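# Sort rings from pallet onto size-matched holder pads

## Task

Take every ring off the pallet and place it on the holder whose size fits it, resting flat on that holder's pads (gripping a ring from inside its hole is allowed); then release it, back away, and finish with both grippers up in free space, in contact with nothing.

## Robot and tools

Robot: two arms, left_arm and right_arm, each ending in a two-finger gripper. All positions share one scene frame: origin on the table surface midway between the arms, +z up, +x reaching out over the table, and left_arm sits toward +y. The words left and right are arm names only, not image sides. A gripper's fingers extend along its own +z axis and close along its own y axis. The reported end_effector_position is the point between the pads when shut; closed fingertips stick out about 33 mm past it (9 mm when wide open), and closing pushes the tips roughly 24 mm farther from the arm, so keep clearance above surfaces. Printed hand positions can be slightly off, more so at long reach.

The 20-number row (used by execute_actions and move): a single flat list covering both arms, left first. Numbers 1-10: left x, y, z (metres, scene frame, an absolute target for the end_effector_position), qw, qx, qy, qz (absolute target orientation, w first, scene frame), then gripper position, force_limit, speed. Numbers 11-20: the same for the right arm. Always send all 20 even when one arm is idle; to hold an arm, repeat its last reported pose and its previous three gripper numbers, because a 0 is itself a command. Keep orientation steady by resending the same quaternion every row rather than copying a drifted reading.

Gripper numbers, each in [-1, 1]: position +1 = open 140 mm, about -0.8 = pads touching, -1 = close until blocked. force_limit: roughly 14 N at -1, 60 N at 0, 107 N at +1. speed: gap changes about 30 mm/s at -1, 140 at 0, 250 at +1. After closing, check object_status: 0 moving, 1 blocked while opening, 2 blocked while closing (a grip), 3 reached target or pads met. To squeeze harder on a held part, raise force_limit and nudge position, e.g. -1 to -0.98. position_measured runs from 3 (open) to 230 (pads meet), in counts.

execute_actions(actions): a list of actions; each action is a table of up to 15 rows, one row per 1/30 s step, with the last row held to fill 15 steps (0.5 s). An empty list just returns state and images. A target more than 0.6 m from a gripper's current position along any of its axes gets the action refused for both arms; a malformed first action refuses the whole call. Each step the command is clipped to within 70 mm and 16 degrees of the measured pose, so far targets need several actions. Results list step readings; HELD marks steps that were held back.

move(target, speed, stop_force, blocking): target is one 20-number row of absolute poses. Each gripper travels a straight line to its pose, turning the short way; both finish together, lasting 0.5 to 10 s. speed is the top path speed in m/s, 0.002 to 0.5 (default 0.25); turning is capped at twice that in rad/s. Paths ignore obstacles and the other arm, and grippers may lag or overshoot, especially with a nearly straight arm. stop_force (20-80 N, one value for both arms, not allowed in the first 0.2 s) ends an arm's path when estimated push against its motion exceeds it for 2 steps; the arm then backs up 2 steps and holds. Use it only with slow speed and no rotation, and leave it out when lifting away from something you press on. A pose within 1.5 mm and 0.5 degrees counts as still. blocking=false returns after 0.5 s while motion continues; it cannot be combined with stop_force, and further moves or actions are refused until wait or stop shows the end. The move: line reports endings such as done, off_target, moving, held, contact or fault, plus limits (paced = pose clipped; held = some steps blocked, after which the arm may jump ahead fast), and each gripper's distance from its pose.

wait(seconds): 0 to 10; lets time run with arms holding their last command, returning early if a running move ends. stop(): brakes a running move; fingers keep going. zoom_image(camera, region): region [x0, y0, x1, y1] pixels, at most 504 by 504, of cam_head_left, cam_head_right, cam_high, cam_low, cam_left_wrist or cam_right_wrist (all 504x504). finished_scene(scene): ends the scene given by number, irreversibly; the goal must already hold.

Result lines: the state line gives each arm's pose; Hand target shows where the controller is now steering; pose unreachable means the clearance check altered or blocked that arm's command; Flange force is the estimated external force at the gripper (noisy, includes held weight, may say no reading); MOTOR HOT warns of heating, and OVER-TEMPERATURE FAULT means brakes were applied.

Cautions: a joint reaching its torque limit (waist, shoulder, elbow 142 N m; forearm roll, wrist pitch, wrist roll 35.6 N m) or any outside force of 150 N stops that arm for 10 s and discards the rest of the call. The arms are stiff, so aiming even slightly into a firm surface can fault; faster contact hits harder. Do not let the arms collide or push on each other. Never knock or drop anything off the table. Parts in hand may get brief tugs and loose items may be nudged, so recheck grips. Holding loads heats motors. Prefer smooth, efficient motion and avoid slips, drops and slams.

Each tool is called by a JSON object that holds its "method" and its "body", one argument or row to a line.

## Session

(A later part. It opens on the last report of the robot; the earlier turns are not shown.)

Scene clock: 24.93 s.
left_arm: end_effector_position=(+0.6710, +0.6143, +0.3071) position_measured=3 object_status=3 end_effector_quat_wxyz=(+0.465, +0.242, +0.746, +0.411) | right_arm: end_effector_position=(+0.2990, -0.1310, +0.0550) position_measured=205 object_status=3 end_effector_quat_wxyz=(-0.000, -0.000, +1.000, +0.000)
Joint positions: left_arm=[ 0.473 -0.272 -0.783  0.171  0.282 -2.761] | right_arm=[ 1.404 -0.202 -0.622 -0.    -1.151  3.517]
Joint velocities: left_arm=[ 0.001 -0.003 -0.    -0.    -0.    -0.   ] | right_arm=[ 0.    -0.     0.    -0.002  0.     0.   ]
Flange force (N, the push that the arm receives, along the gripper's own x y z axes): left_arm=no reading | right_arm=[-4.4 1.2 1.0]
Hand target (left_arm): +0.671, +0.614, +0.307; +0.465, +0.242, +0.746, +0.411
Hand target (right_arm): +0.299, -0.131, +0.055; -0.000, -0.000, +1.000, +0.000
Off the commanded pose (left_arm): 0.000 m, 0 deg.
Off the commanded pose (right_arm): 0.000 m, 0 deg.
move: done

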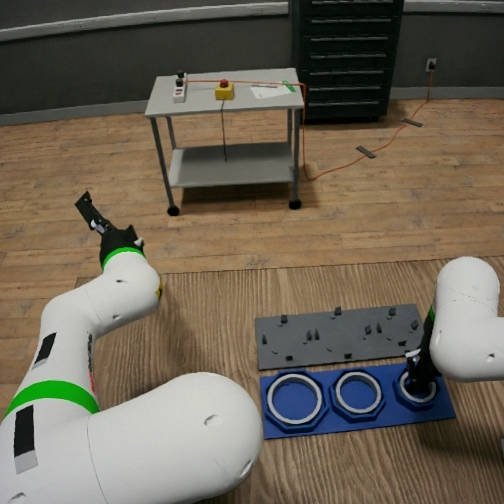

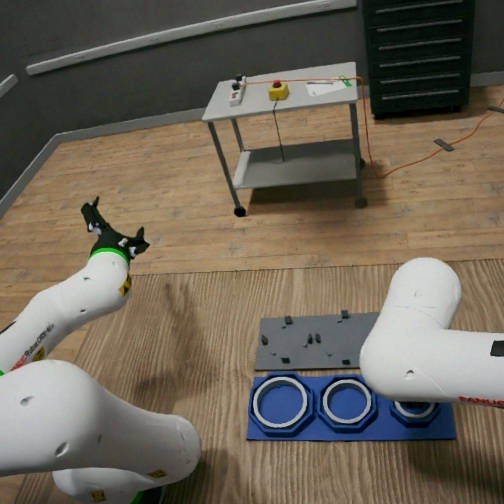

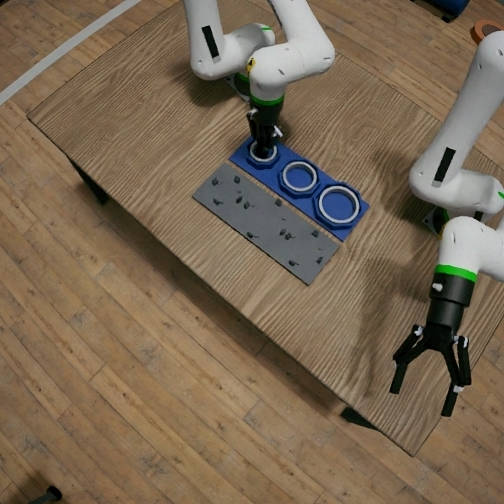

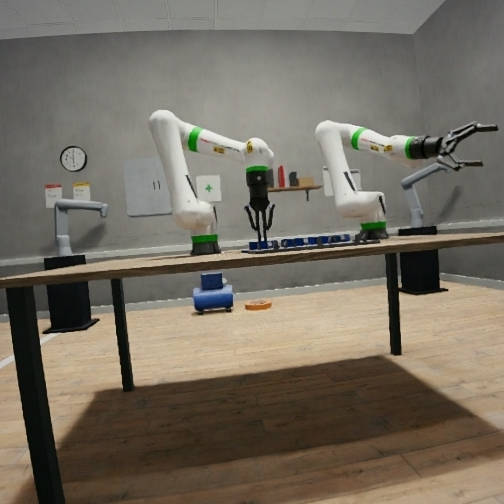

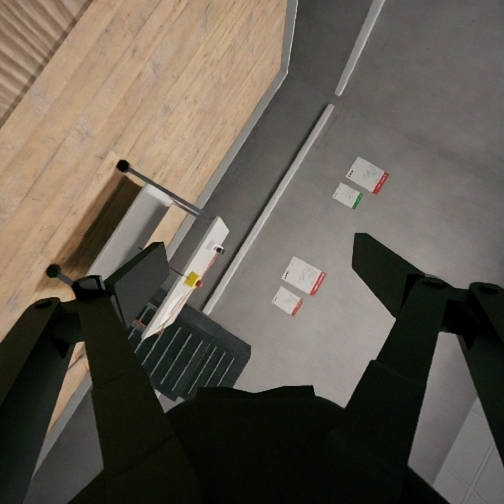

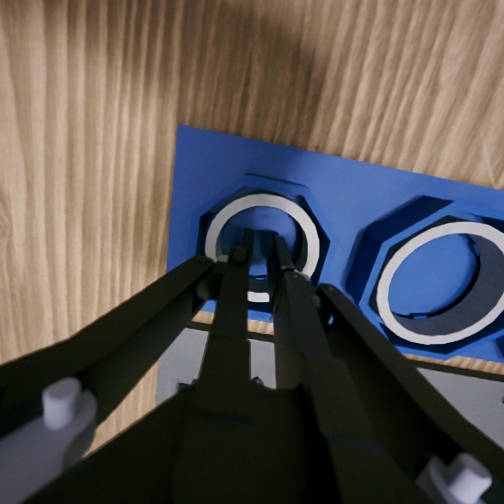

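{"method": "move", "body": {
  "target": [0.6,0.6,0.3,0.2,0.1,0.95,0.2,1,0,0,0.299,-0.131,0.045,0,0,1,0,-0.6,0.3,0]
}}

{"method": "move", "body": {
  "target": [0.6,0.6,0.3,0.2,0.1,0.95,0.2,1,0,0,0.299,-0.131,0.045,0,0,1,0,1,0.3,-0.5]
}}

{"method": "move", "body": {
  "target": [0.6,0.6,0.3,0.2,0.1,0.95,0.2,1,0,0,0.299,-0.131,0.095,0,0,1,0,1,0.3,-0.5],
  "speed": 0.1
}}

{"method": "move", "body": {
  "target": [0.6,0.6,0.3,0.2,0.1,0.95,0.2,1,0,0,0.47,-0.125,0.09,0,0,1,0,1,0.3,-0.5]
}}

Scene clock: 28.33 s.
left_arm: end_effector_position=(+0.5999, +0.6009, +0.3004) position_measured=3 object_status=3 end_effector_quat_wxyz=(+0.201, +0.101, +0.954, +0.200) | right_arm: end_effector_position=(+0.2990, -0.1310, +0.0450) position_measured=205 object_status=3 end_effector_quat_wxyz=(-0.000, -0.000, +1.000, +0.000)
Joint positions: left_arm=[ 0.385 -0.127 -0.037 -0.239 -1.134 -2.012] | right_arm=[ 1.404 -0.19  -0.637 -0.    -1.123  3.517]
Joint velocities: left_arm=[ 0.    -0.001  0.001 -0.    -0.001  0.   ] | right_arm=[-0.    -0.     0.001  0.001  0.     0.   ]
Flange force (N, the push that the arm receives, along the gripper's own x y z axes): left_arm=[0.6 -5.2 2.7] | right_arm=[-6.3 2.5 1.2]
Hand target (left_arm): +0.600, +0.601, +0.300; +0.201, +0.101, +0.954, +0.200
Hand target (right_arm): +0.299, -0.131, +0.045; -0.000, -0.000, +1.000, +0.000
Off the commanded pose (left_arm): 0.001 m, 0 deg.
Off the commanded pose (right_arm): 0.000 m, 0 deg.
move: done

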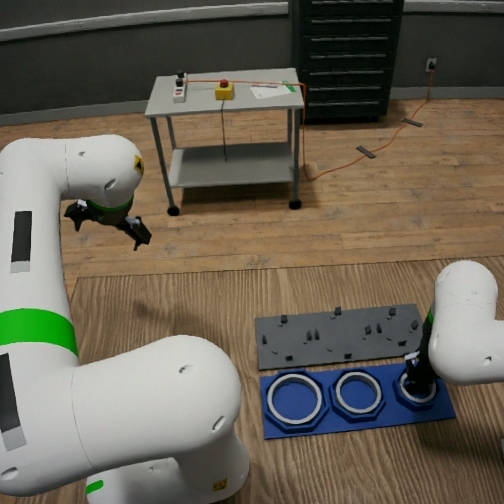

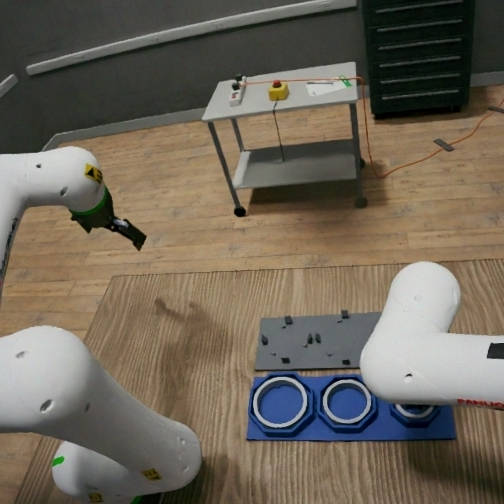

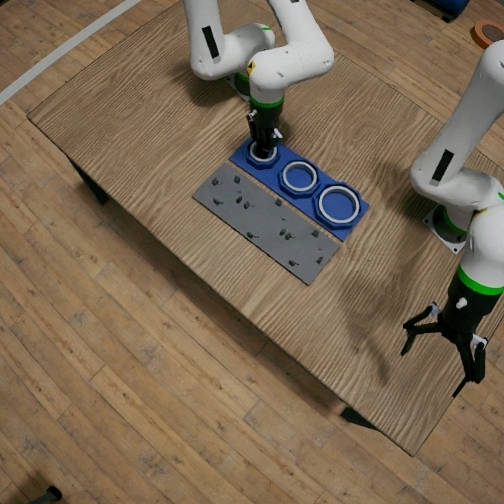

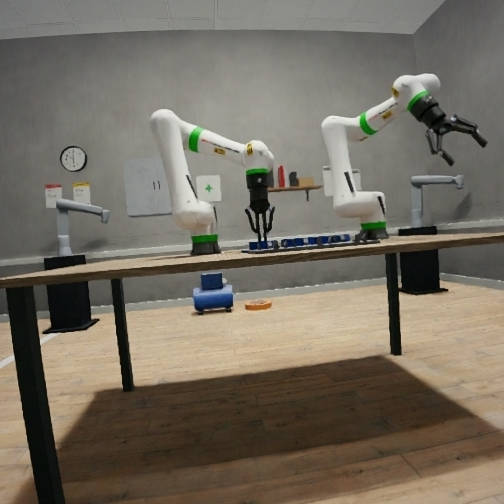

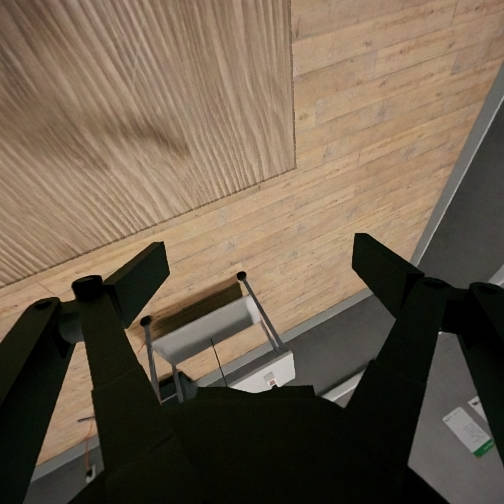

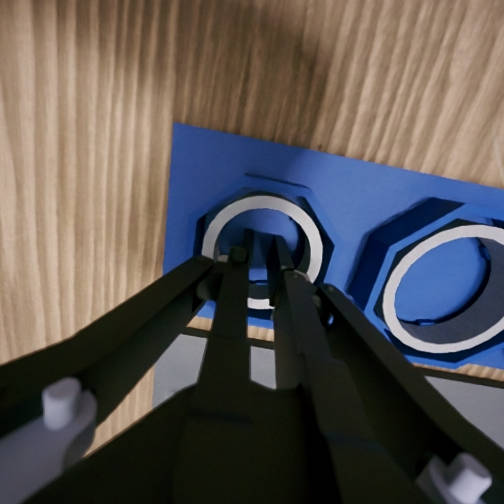

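Scene clock: 29.03 s.
left_arm: end_effector_position=(+0.6000, +0.6000, +0.3000) position_measured=3 object_status=3 end_effector_quat_wxyz=(+0.201, +0.100, +0.954, +0.201) | right_arm: end_effector_position=(+0.2990, -0.1309, +0.0450) position_measured=149 object_status=1 end_effector_quat_wxyz=(-0.000, -0.000, +1.000, +0.000)
Joint positions: left_arm=[ 0.382 -0.126 -0.037 -0.242 -1.135 -2.007] | right_arm=[ 1.404 -0.19  -0.637 -0.    -1.123  3.517]
Joint velocities: left_arm=[ 0.001 -0.001  0.     0.     0.     0.001] | right_arm=[ 0.     0.001  0.     0.002 -0.001 -0.001]
Flange force (N, the push that the arm receives, along the gripper's own x y z axes): left_arm=[2.7 -4.2 1.4] | right_arm=[-6.8 15.0 -15.5]
Hand target (left_arm): +0.600, +0.600, +0.300; +0.201, +0.100, +0.954, +0.201
Hand target (right_arm): +0.299, -0.131, +0.045; +0.000, +0.000, +1.000, -0.000
Off the commanded pose (left_arm): 0.000 m, 0 deg.
Off the commanded pose (right_arm): 0.000 m, 0 deg.
move: done

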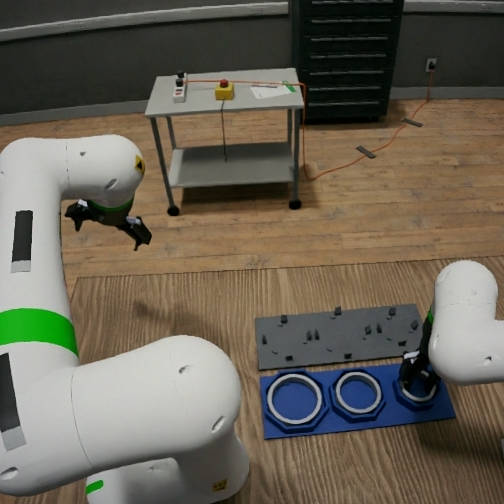

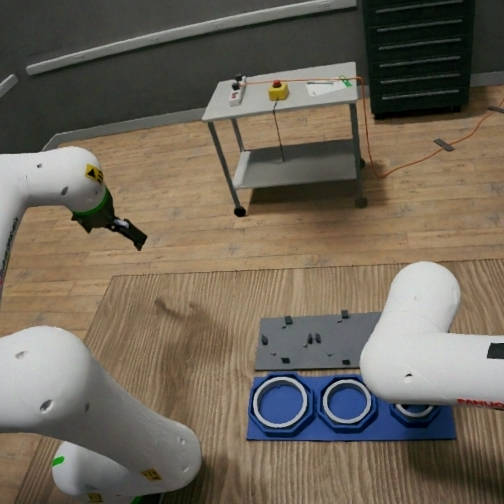

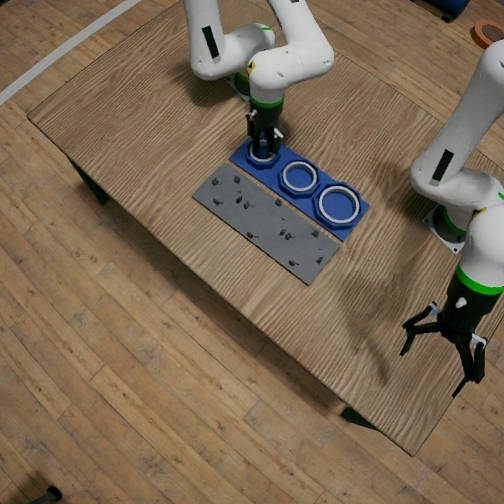

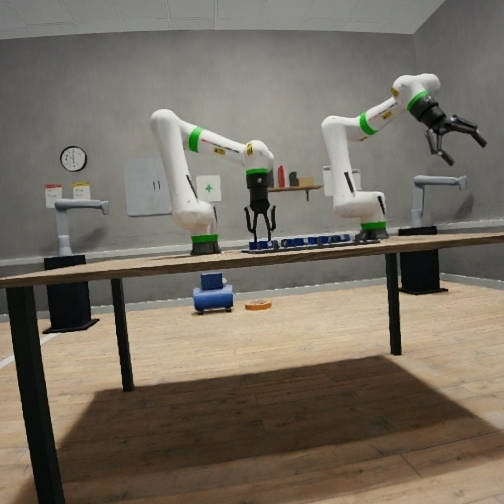

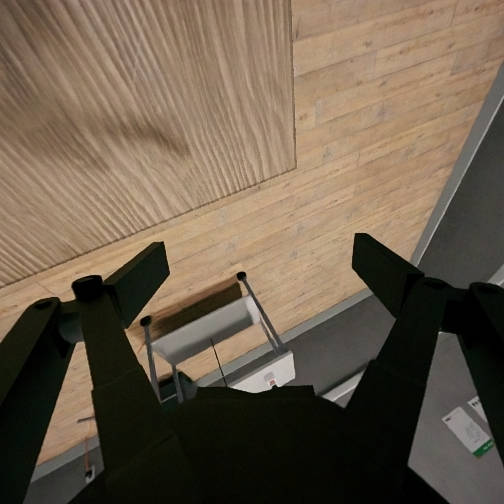

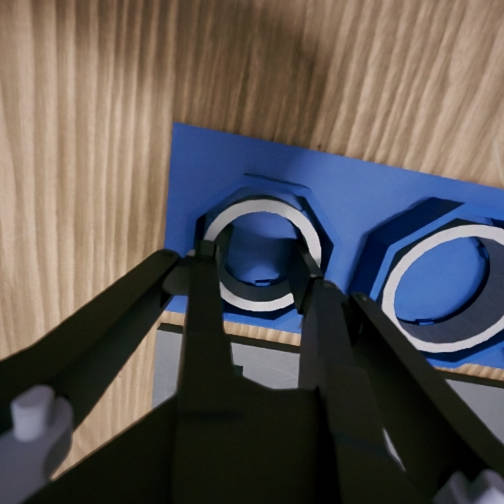

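Scene clock: 29.87 s.
left_arm: end_effector_position=(+0.6000, +0.6000, +0.3000) position_measured=3 object_status=3 end_effector_quat_wxyz=(+0.201, +0.100, +0.954, +0.201) | right_arm: end_effector_position=(+0.2991, -0.1311, +0.0950) position_measured=149 object_status=1 end_effector_quat_wxyz=(+0.000, +0.000, +1.000, -0.000)
Joint positions: left_arm=[ 0.382 -0.126 -0.037 -0.242 -1.135 -2.007] | right_arm=[ 1.404 -0.245 -0.555  0.    -1.26   3.517]
Joint velocities: left_arm=[-0.    -0.001 -0.     0.    -0.     0.   ] | right_arm=[-0.002 -0.001  0.     0.    -0.    -0.001]
Flange force (N, the push that the arm receives, along the gripper's own x y z axes): left_arm=[2.2 -6.7 1.7] | right_arm=[-2.1 1.8 4.0]
Hand target (left_arm): +0.600, +0.600, +0.300; +0.201, +0.100, +0.954, +0.201
Hand target (right_arm): +0.299, -0.131, +0.095; +0.000, +0.000, +1.000, -0.000
Off the commanded pose (left_arm): 0.000 m, 0 deg.
Off the commanded pose (right_arm): 0.000 m, 0 deg.
move: done

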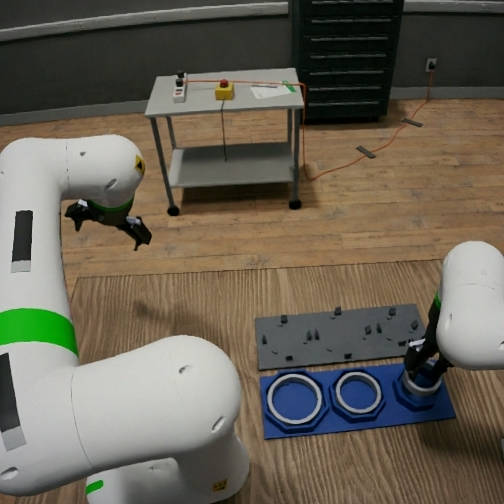

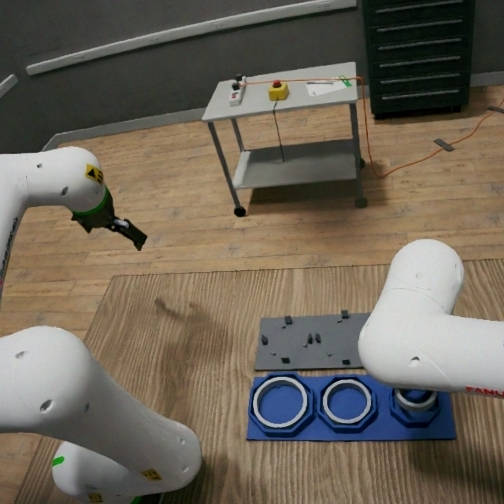

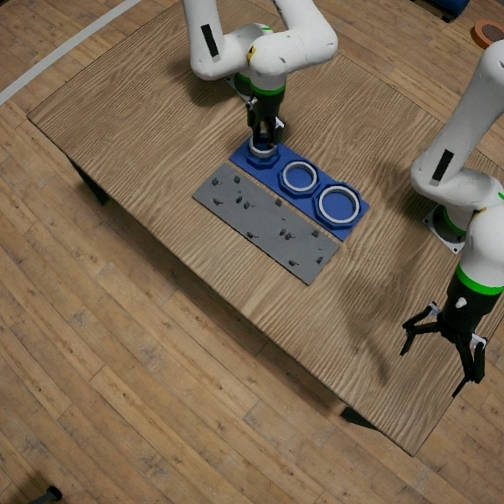

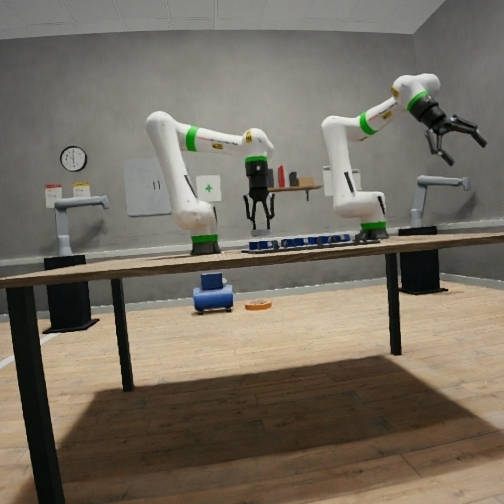

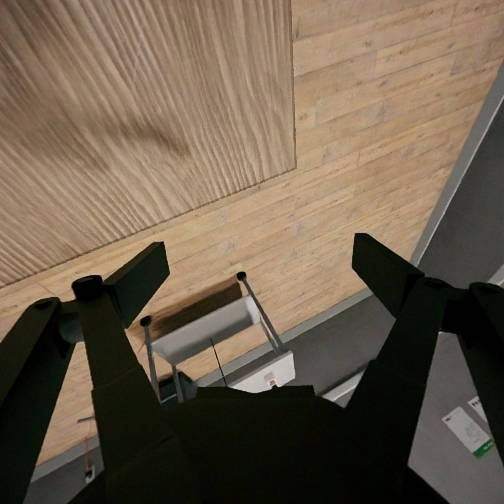

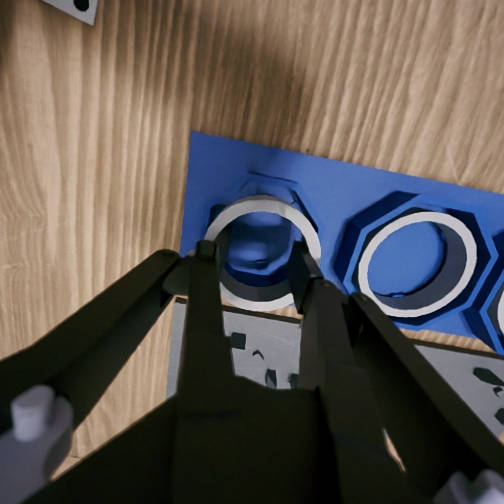

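Scene clock: 30.97 s.
left_arm: end_effector_position=(+0.6000, +0.6000, +0.3000) position_measured=3 object_status=3 end_effector_quat_wxyz=(+0.201, +0.100, +0.954, +0.201) | right_arm: end_effector_position=(+0.4697, -0.1248, +0.0903) position_measured=149 object_status=1 end_effector_quat_wxyz=(-0.000, -0.000, +1.000, -0.000)
Joint positions: left_arm=[ 0.382 -0.126 -0.037 -0.242 -1.135 -2.007] | right_arm=[ 1.034  0.127 -0.216  0.    -1.228  3.887]
Joint velocities: left_arm=[ 0.    -0.001  0.     0.    -0.     0.   ] | right_arm=[-0.001  0.     0.001 -0.001 -0.001  0.   ]
Flange force (N, the push that the arm receives, along the gripper's own x y z axes): left_arm=[6.3 -5.6 2.0] | right_arm=[-2.7 0.5 4.8]
Hand target (left_arm): +0.600, +0.600, +0.300; +0.201, +0.100, +0.954, +0.201
Hand target (right_arm): +0.470, -0.125, +0.090; -0.000, -0.000, +1.000, -0.000
Off the commanded pose (left_arm): 0.000 m, 0 deg.
Off the commanded pose (right_arm): 0.001 m, 0 deg.
move: done

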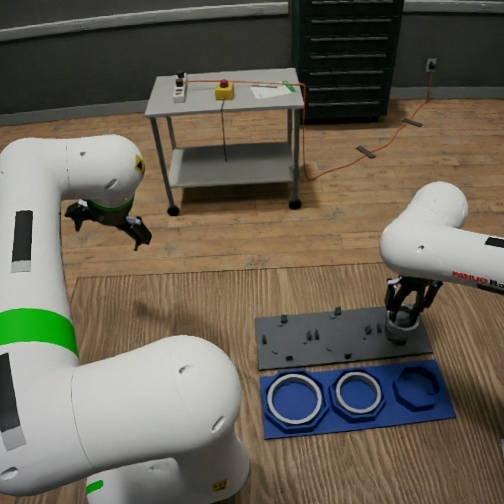

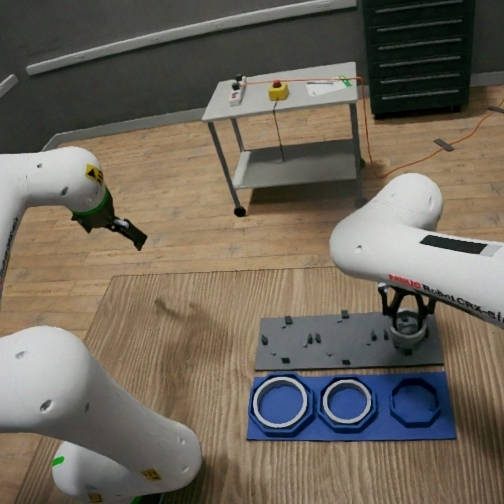

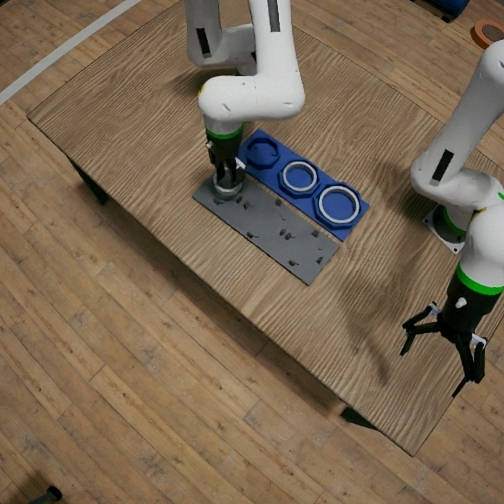

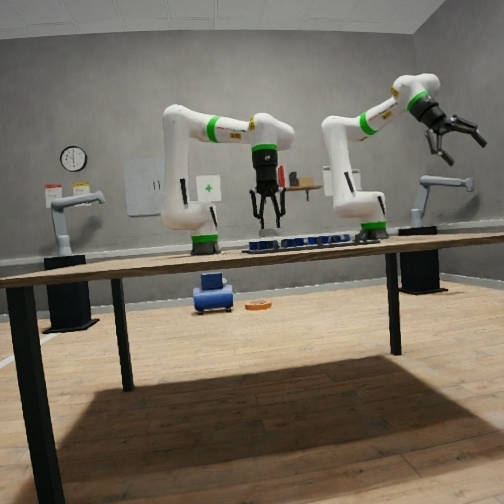

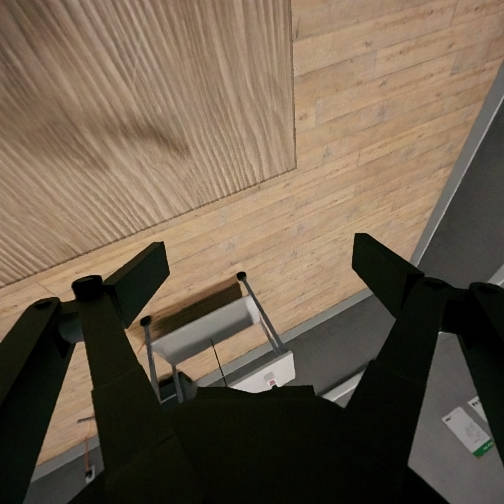

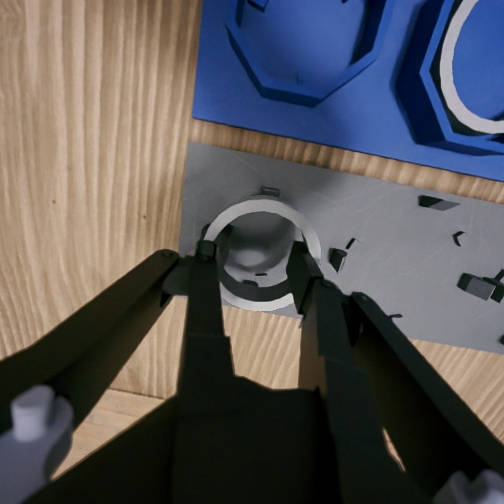

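{"method": "move", "body": {
  "target": [0.6,0.6,0.3,0.2,0.1,0.95,0.2,1,0,0,0.474,-0.125,0.07,0,0,1,0,1,0.3,-0.5],
  "speed": 0.05
}}

{"method": "zoom_image", "body": {
  "camera": "cam_right_wrist",
  "region": [170,150,370,330]
}}

{"method": "zoom_image", "body": {
  "camera": "cam_high",
  "region": [185,150,275,230]
}}

{"method": "zoom_image", "body": {
  "camera": "cam_head_right",
  "region": [350,290,460,380]
}}

Scene clock: 33.23 s.
left_arm: end_effector_position=(+0.6000, +0.6000, +0.3000) position_measured=3 object_status=3 end_effector_quat_wxyz=(+0.201, +0.100, +0.954, +0.201) | right_arm: end_effector_position=(+0.4740, -0.1249, +0.0700) position_measured=149 object_status=1 end_effector_quat_wxyz=(-0.000, -0.000, +1.000, +0.000)
Joint positions: left_arm=[ 0.382 -0.126 -0.037 -0.242 -1.135 -2.007] | right_arm=[ 1.027  0.154 -0.237 -0.    -1.18   3.895]
Joint velocities: left_arm=[ 0.  0.  0.  0. -0.  0.] | right_arm=[-0.     0.001 -0.001 -0.     0.    -0.001]
Flange force (N, the push that the arm receives, along the gripper's own x y z axes): left_arm=[3.3 -5.0 3.8] | right_arm=[-3.3 0.8 4.0]
Hand target (left_arm): +0.600, +0.600, +0.300; +0.201, +0.100, +0.954, +0.201
Hand target (right_arm): +0.474, -0.125, +0.070; -0.000, -0.000, +1.000, +0.000
Off the commanded pose (left_arm): 0.000 m, 0 deg.
Off the commanded pose (right_arm): 0.000 m, 0 deg.
move: done

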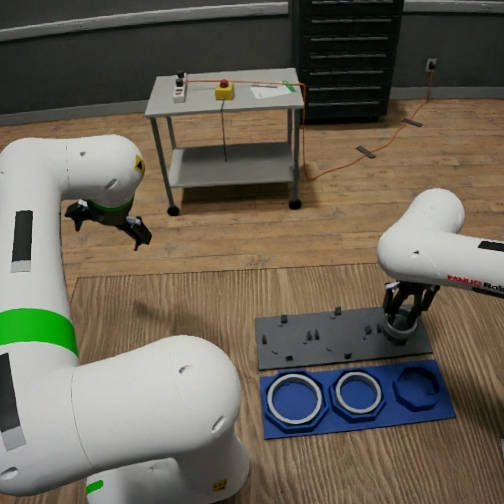

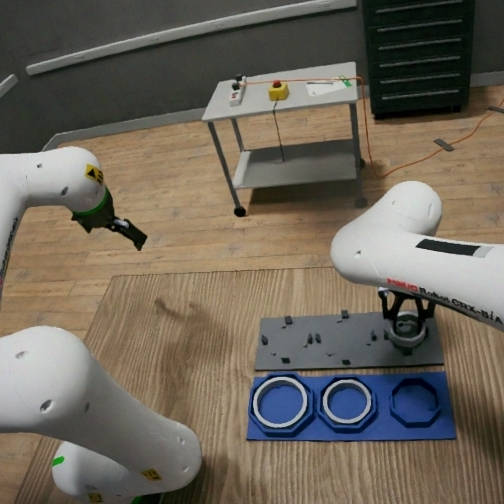

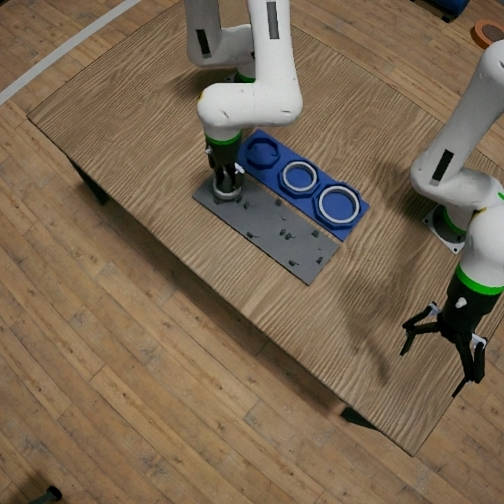

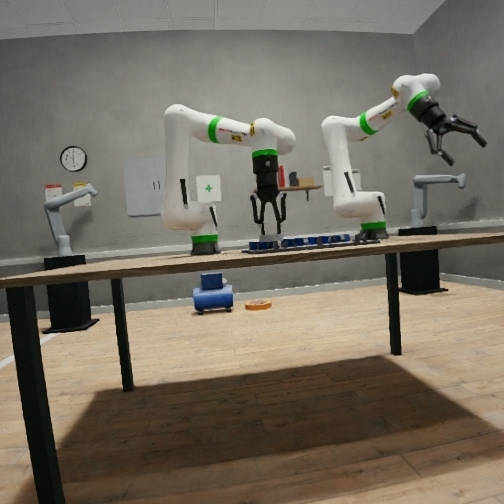

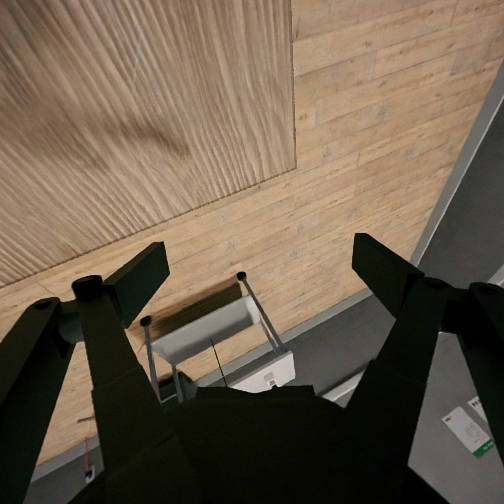

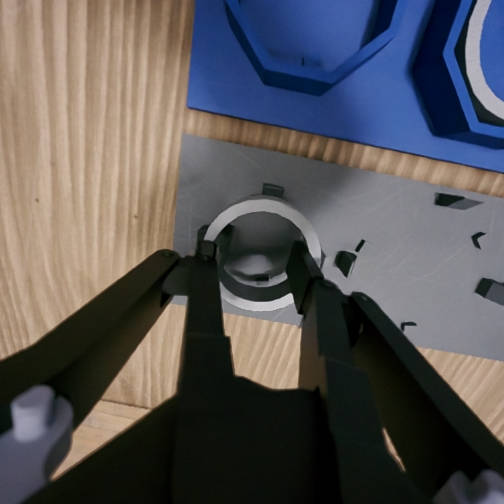

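Region (170, 150, 370, 330) of cam_right_wrist's 504x504 image, scaled by 2.520, with more detail than that image has; it fills the top 454 rows of this view, and the rest is white.

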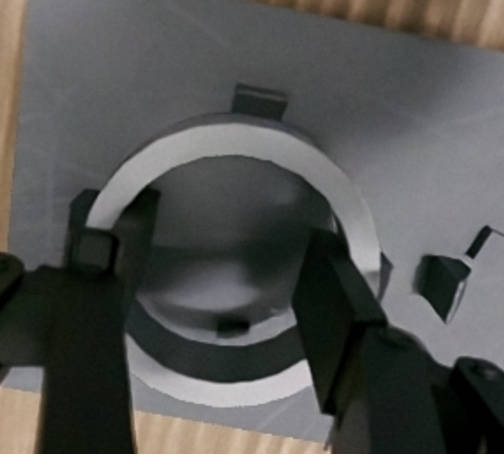

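Region (185, 150, 275, 230) of cam_high's 504x504 image, scaled by 5.600, with more detail than that image has.

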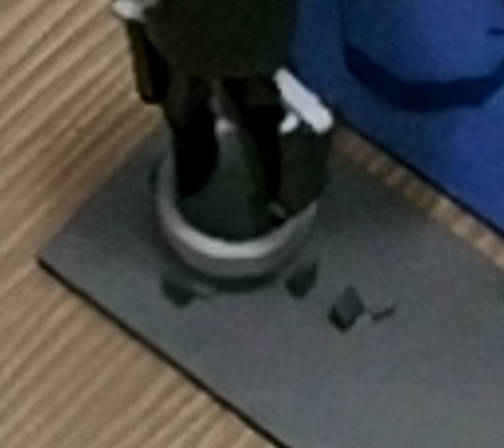

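Region (350, 290, 460, 380) of cam_head_right's 504x504 image, scaled by 4.582, with more detail than that image has; it fills the top 412 rows of this view, and the rest is white.

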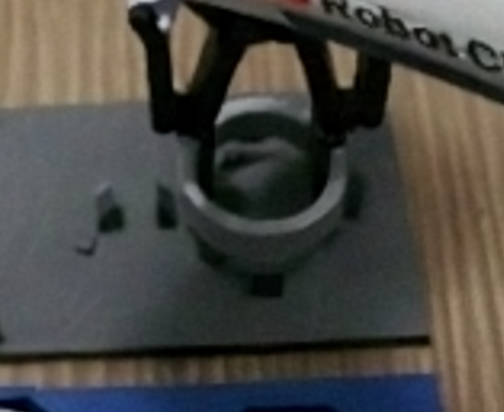

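Well centred; posts are tapered.

{"method": "move", "body": {
  "target": [0.6,0.6,0.3,0.2,0.1,0.95,0.2,1,0,0,0.474,-0.125,0.04,0,0,1,0,1,0.3,-0.5],
  "speed": 0.01,
  "stop_force": 20
}}

{"method": "zoom_image", "body": {
  "camera": "cam_right_wrist",
  "region": [170,150,370,330]
}}

Scene clock: 35.60 s.
left_arm: end_effector_position=(+0.6000, +0.6000, +0.3000) position_measured=3 object_status=3 end_effector_quat_wxyz=(+0.201, +0.100, +0.954, +0.201) | right_arm: end_effector_position=(+0.4742, -0.1249, +0.0577) position_measured=149 object_status=1 end_effector_quat_wxyz=(+0.000, -0.000, +1.000, +0.000)
Joint positions: left_arm=[ 0.382 -0.126 -0.037 -0.242 -1.135 -2.007] | right_arm=[ 1.026  0.166 -0.254  0.    -1.151  3.895]
Joint velocities: left_arm=[ 0.     0.002  0.    -0.     0.     0.   ] | right_arm=[ 0.002 -0.002  0.003 -0.    -0.006  0.001]
Flange force (N, the push that the arm receives, along the gripper's own x y z axes): left_arm=[10.8 -3.7 2.5] | right_arm=[-22.7 1.0 0.7]
Hand target (left_arm): +0.600, +0.600, +0.300; +0.201, +0.100, +0.954, +0.201
Hand target (right_arm): +0.474, -0.125, +0.058; +0.000, -0.000, +1.000, +0.000
Off the commanded pose (left_arm): 0.000 m, 0 deg.
Off the commanded pose (right_arm): 0.018 m, 0 deg.
move: contact (right_arm)

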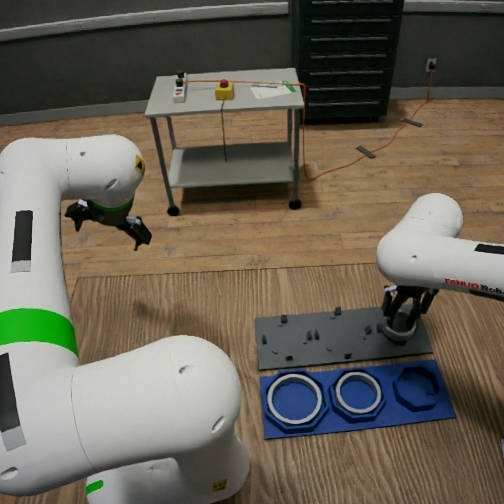

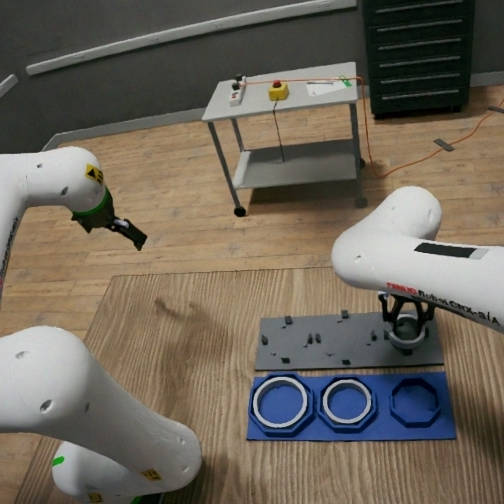

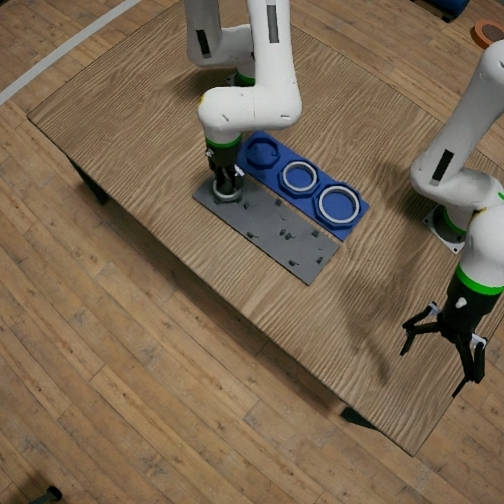

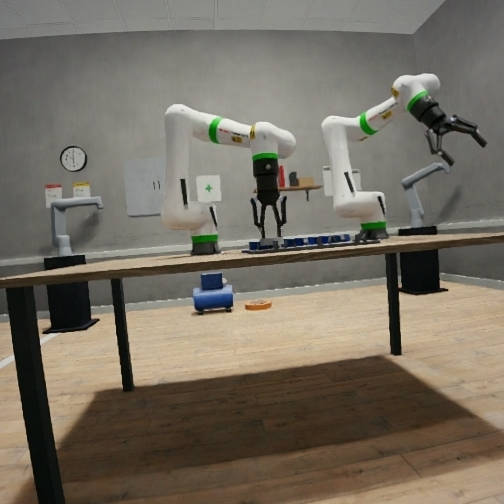

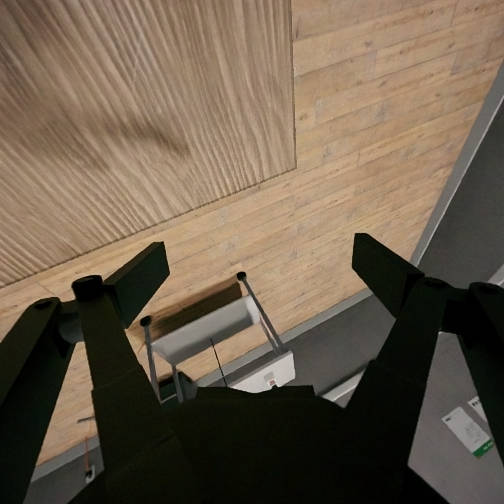

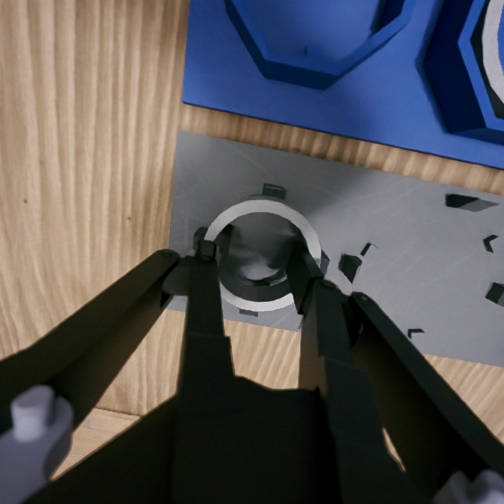

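Region (170, 150, 370, 330) of cam_right_wrist's 504x504 image, scaled by 2.520, with more detail than that image has; it fills the top 454 rows of this view, and the rest is white.

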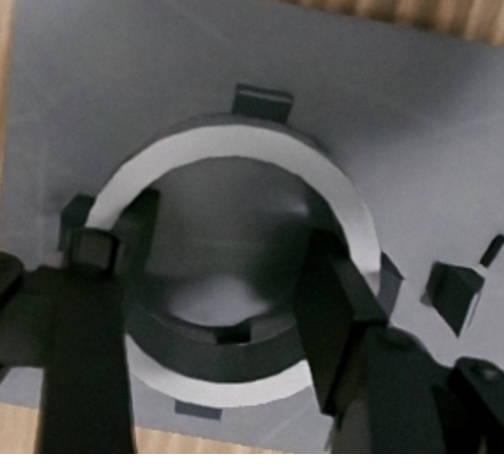

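Pushed toward world +x; shift.

{"method": "move", "body": {
  "target": [0.6,0.6,0.3,0.2,0.1,0.95,0.2,1,0,0,0.4765,-0.125,0.058,0,0,1,0,1,0.3,-0.5],
  "speed": 0.01
}}

{"method": "move", "body": {
  "target": [0.6,0.6,0.3,0.2,0.1,0.95,0.2,1,0,0,0.4765,-0.125,0.04,0,0,1,0,1,0.3,-0.5],
  "speed": 0.006,
  "stop_force": 20
}}

Scene clock: 37.13 s.
left_arm: end_effector_position=(+0.6000, +0.6000, +0.3000) position_measured=3 object_status=3 end_effector_quat_wxyz=(+0.201, +0.100, +0.954, +0.201) | right_arm: end_effector_position=(+0.4764, -0.1249, +0.0580) position_measured=149 object_status=1 end_effector_quat_wxyz=(-0.000, +0.000, +1.000, +0.000)
Joint positions: left_arm=[ 0.382 -0.126 -0.037 -0.242 -1.135 -2.007] | right_arm=[ 1.023  0.171 -0.247 -0.    -1.153  3.899]
Joint velocities: left_arm=[ 0.001  0.001  0.    -0.     0.    -0.   ] | right_arm=[ 0.    -0.001  0.     0.001  0.    -0.001]
Flange force (N, the push that the arm receives, along the gripper's own x y z axes): left_arm=[2.8 -5.9 3.5] | right_arm=[-3.0 1.6 5.1]
Hand target (left_arm): +0.600, +0.600, +0.300; +0.201, +0.100, +0.954, +0.201
Hand target (right_arm): +0.476, -0.125, +0.058; -0.000, +0.000, +1.000, -0.000
Off the commanded pose (left_arm): 0.000 m, 0 deg.
Off the commanded pose (right_arm): 0.000 m, 0 deg.
move: done

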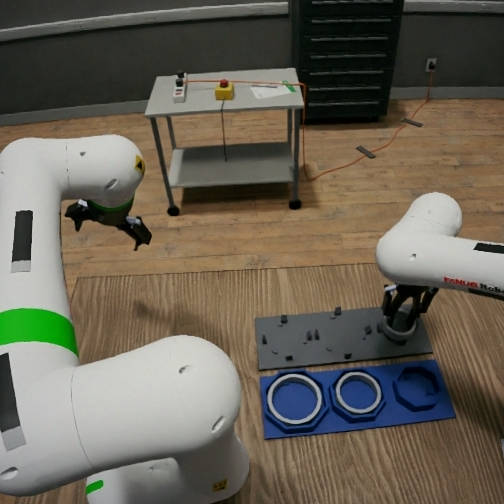

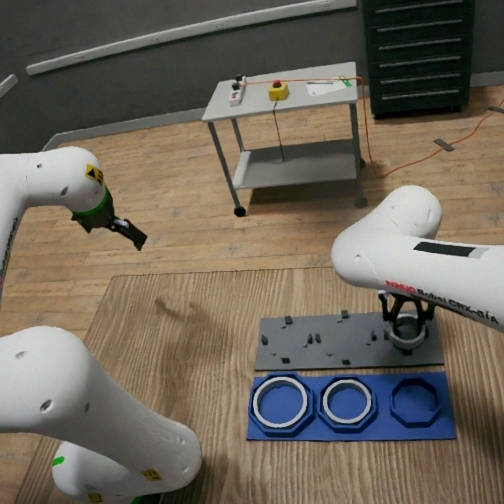

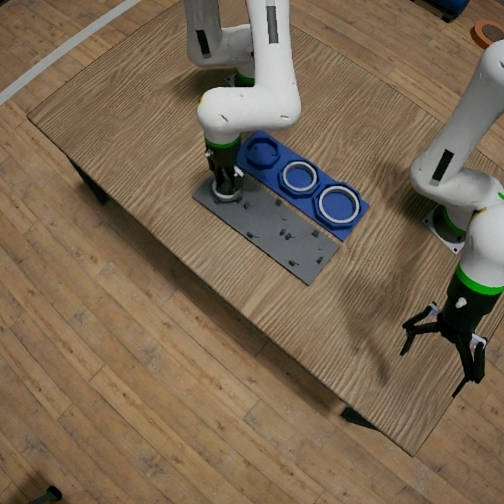

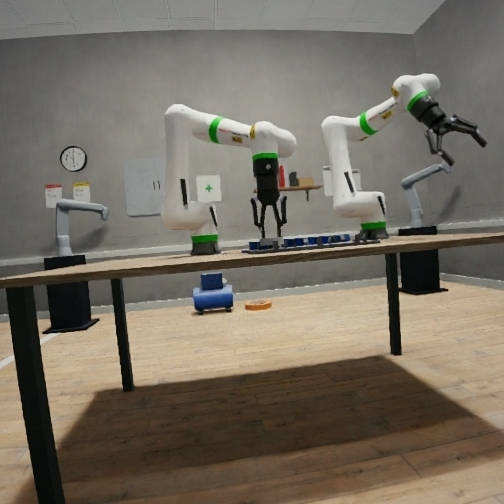

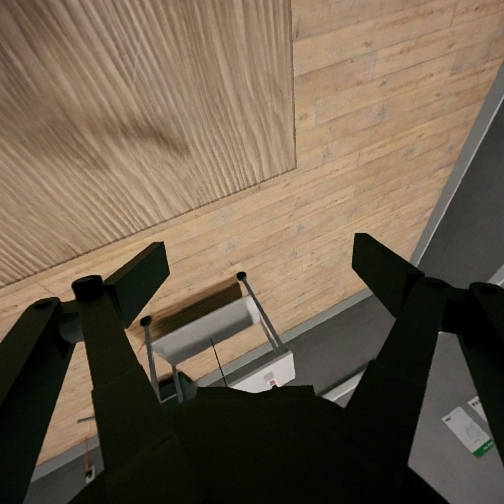

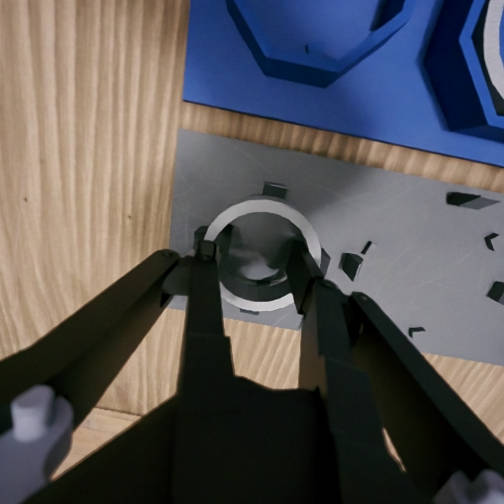

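Scene clock: 38.90 s.
left_arm: end_effector_position=(+0.6000, +0.6000, +0.3000) position_measured=3 object_status=3 end_effector_quat_wxyz=(+0.201, +0.100, +0.954, +0.201) | right_arm: end_effector_position=(+0.4766, -0.1250, +0.0492) position_measured=149 object_status=1 end_effector_quat_wxyz=(+0.000, -0.000, +1.000, +0.000)
Joint positions: left_arm=[ 0.382 -0.126 -0.037 -0.242 -1.135 -2.007] | right_arm=[ 1.023  0.18  -0.259 -0.    -1.132  3.899]
Joint velocities: left_arm=[ 0.001 -0.001  0.     0.     0.     0.   ] | right_arm=[-0.002 -0.     0.002 -0.002 -0.004  0.   ]
Flange force (N, the push that the arm receives, along the gripper's own x y z axes): left_arm=[6.6 -3.9 3.0] | right_arm=[-18.8 1.7 -8.0]
Hand target (left_arm): +0.600, +0.600, +0.300; +0.201, +0.100, +0.954, +0.201
Hand target (right_arm): +0.477, -0.125, +0.049; -0.000, -0.000, +1.000, +0.000
Off the commanded pose (left_arm): 0.000 m, 0 deg.
Off the commanded pose (right_arm): 0.009 m, 0 deg.
move: contact (right_arm)

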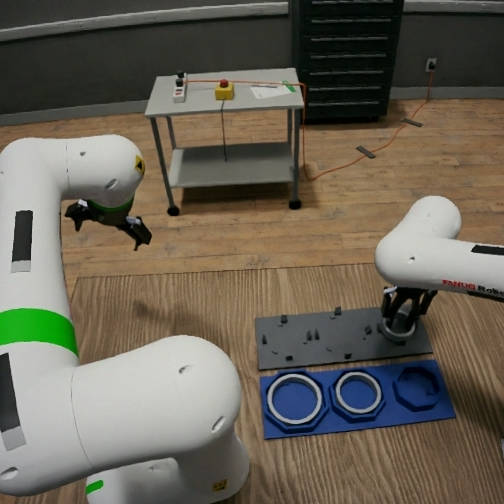

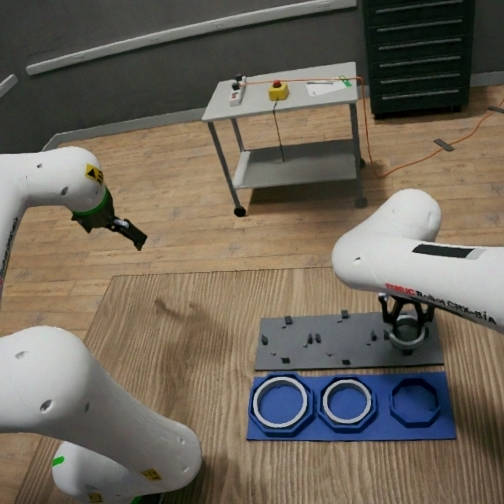

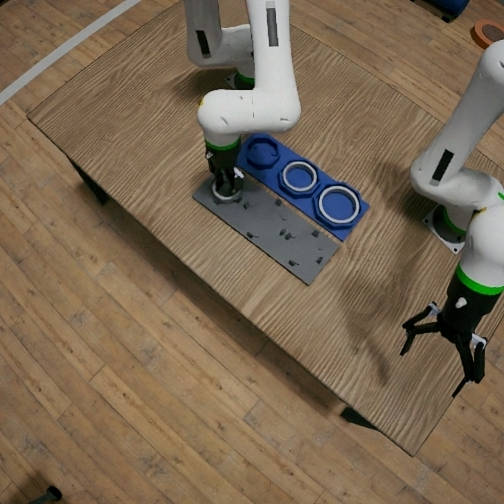

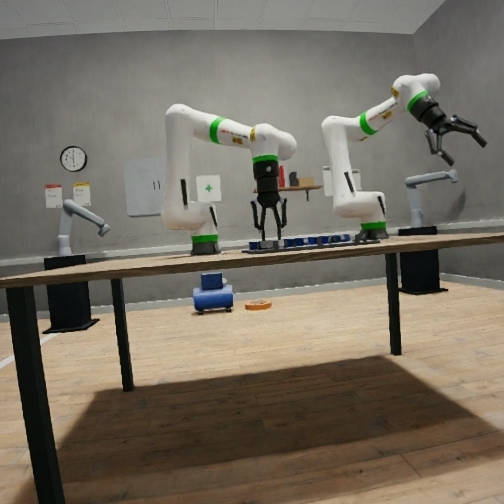

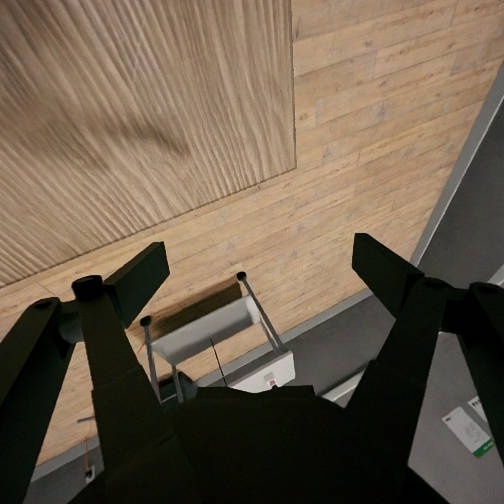

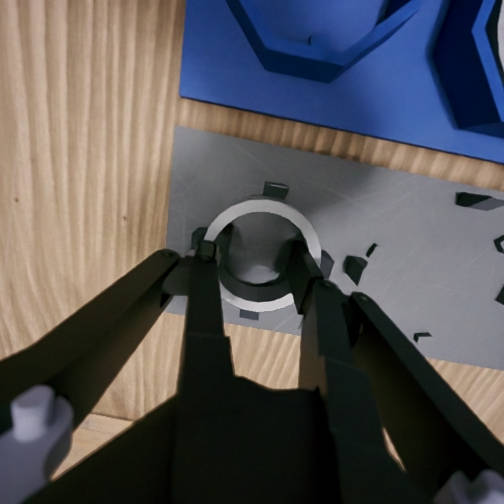

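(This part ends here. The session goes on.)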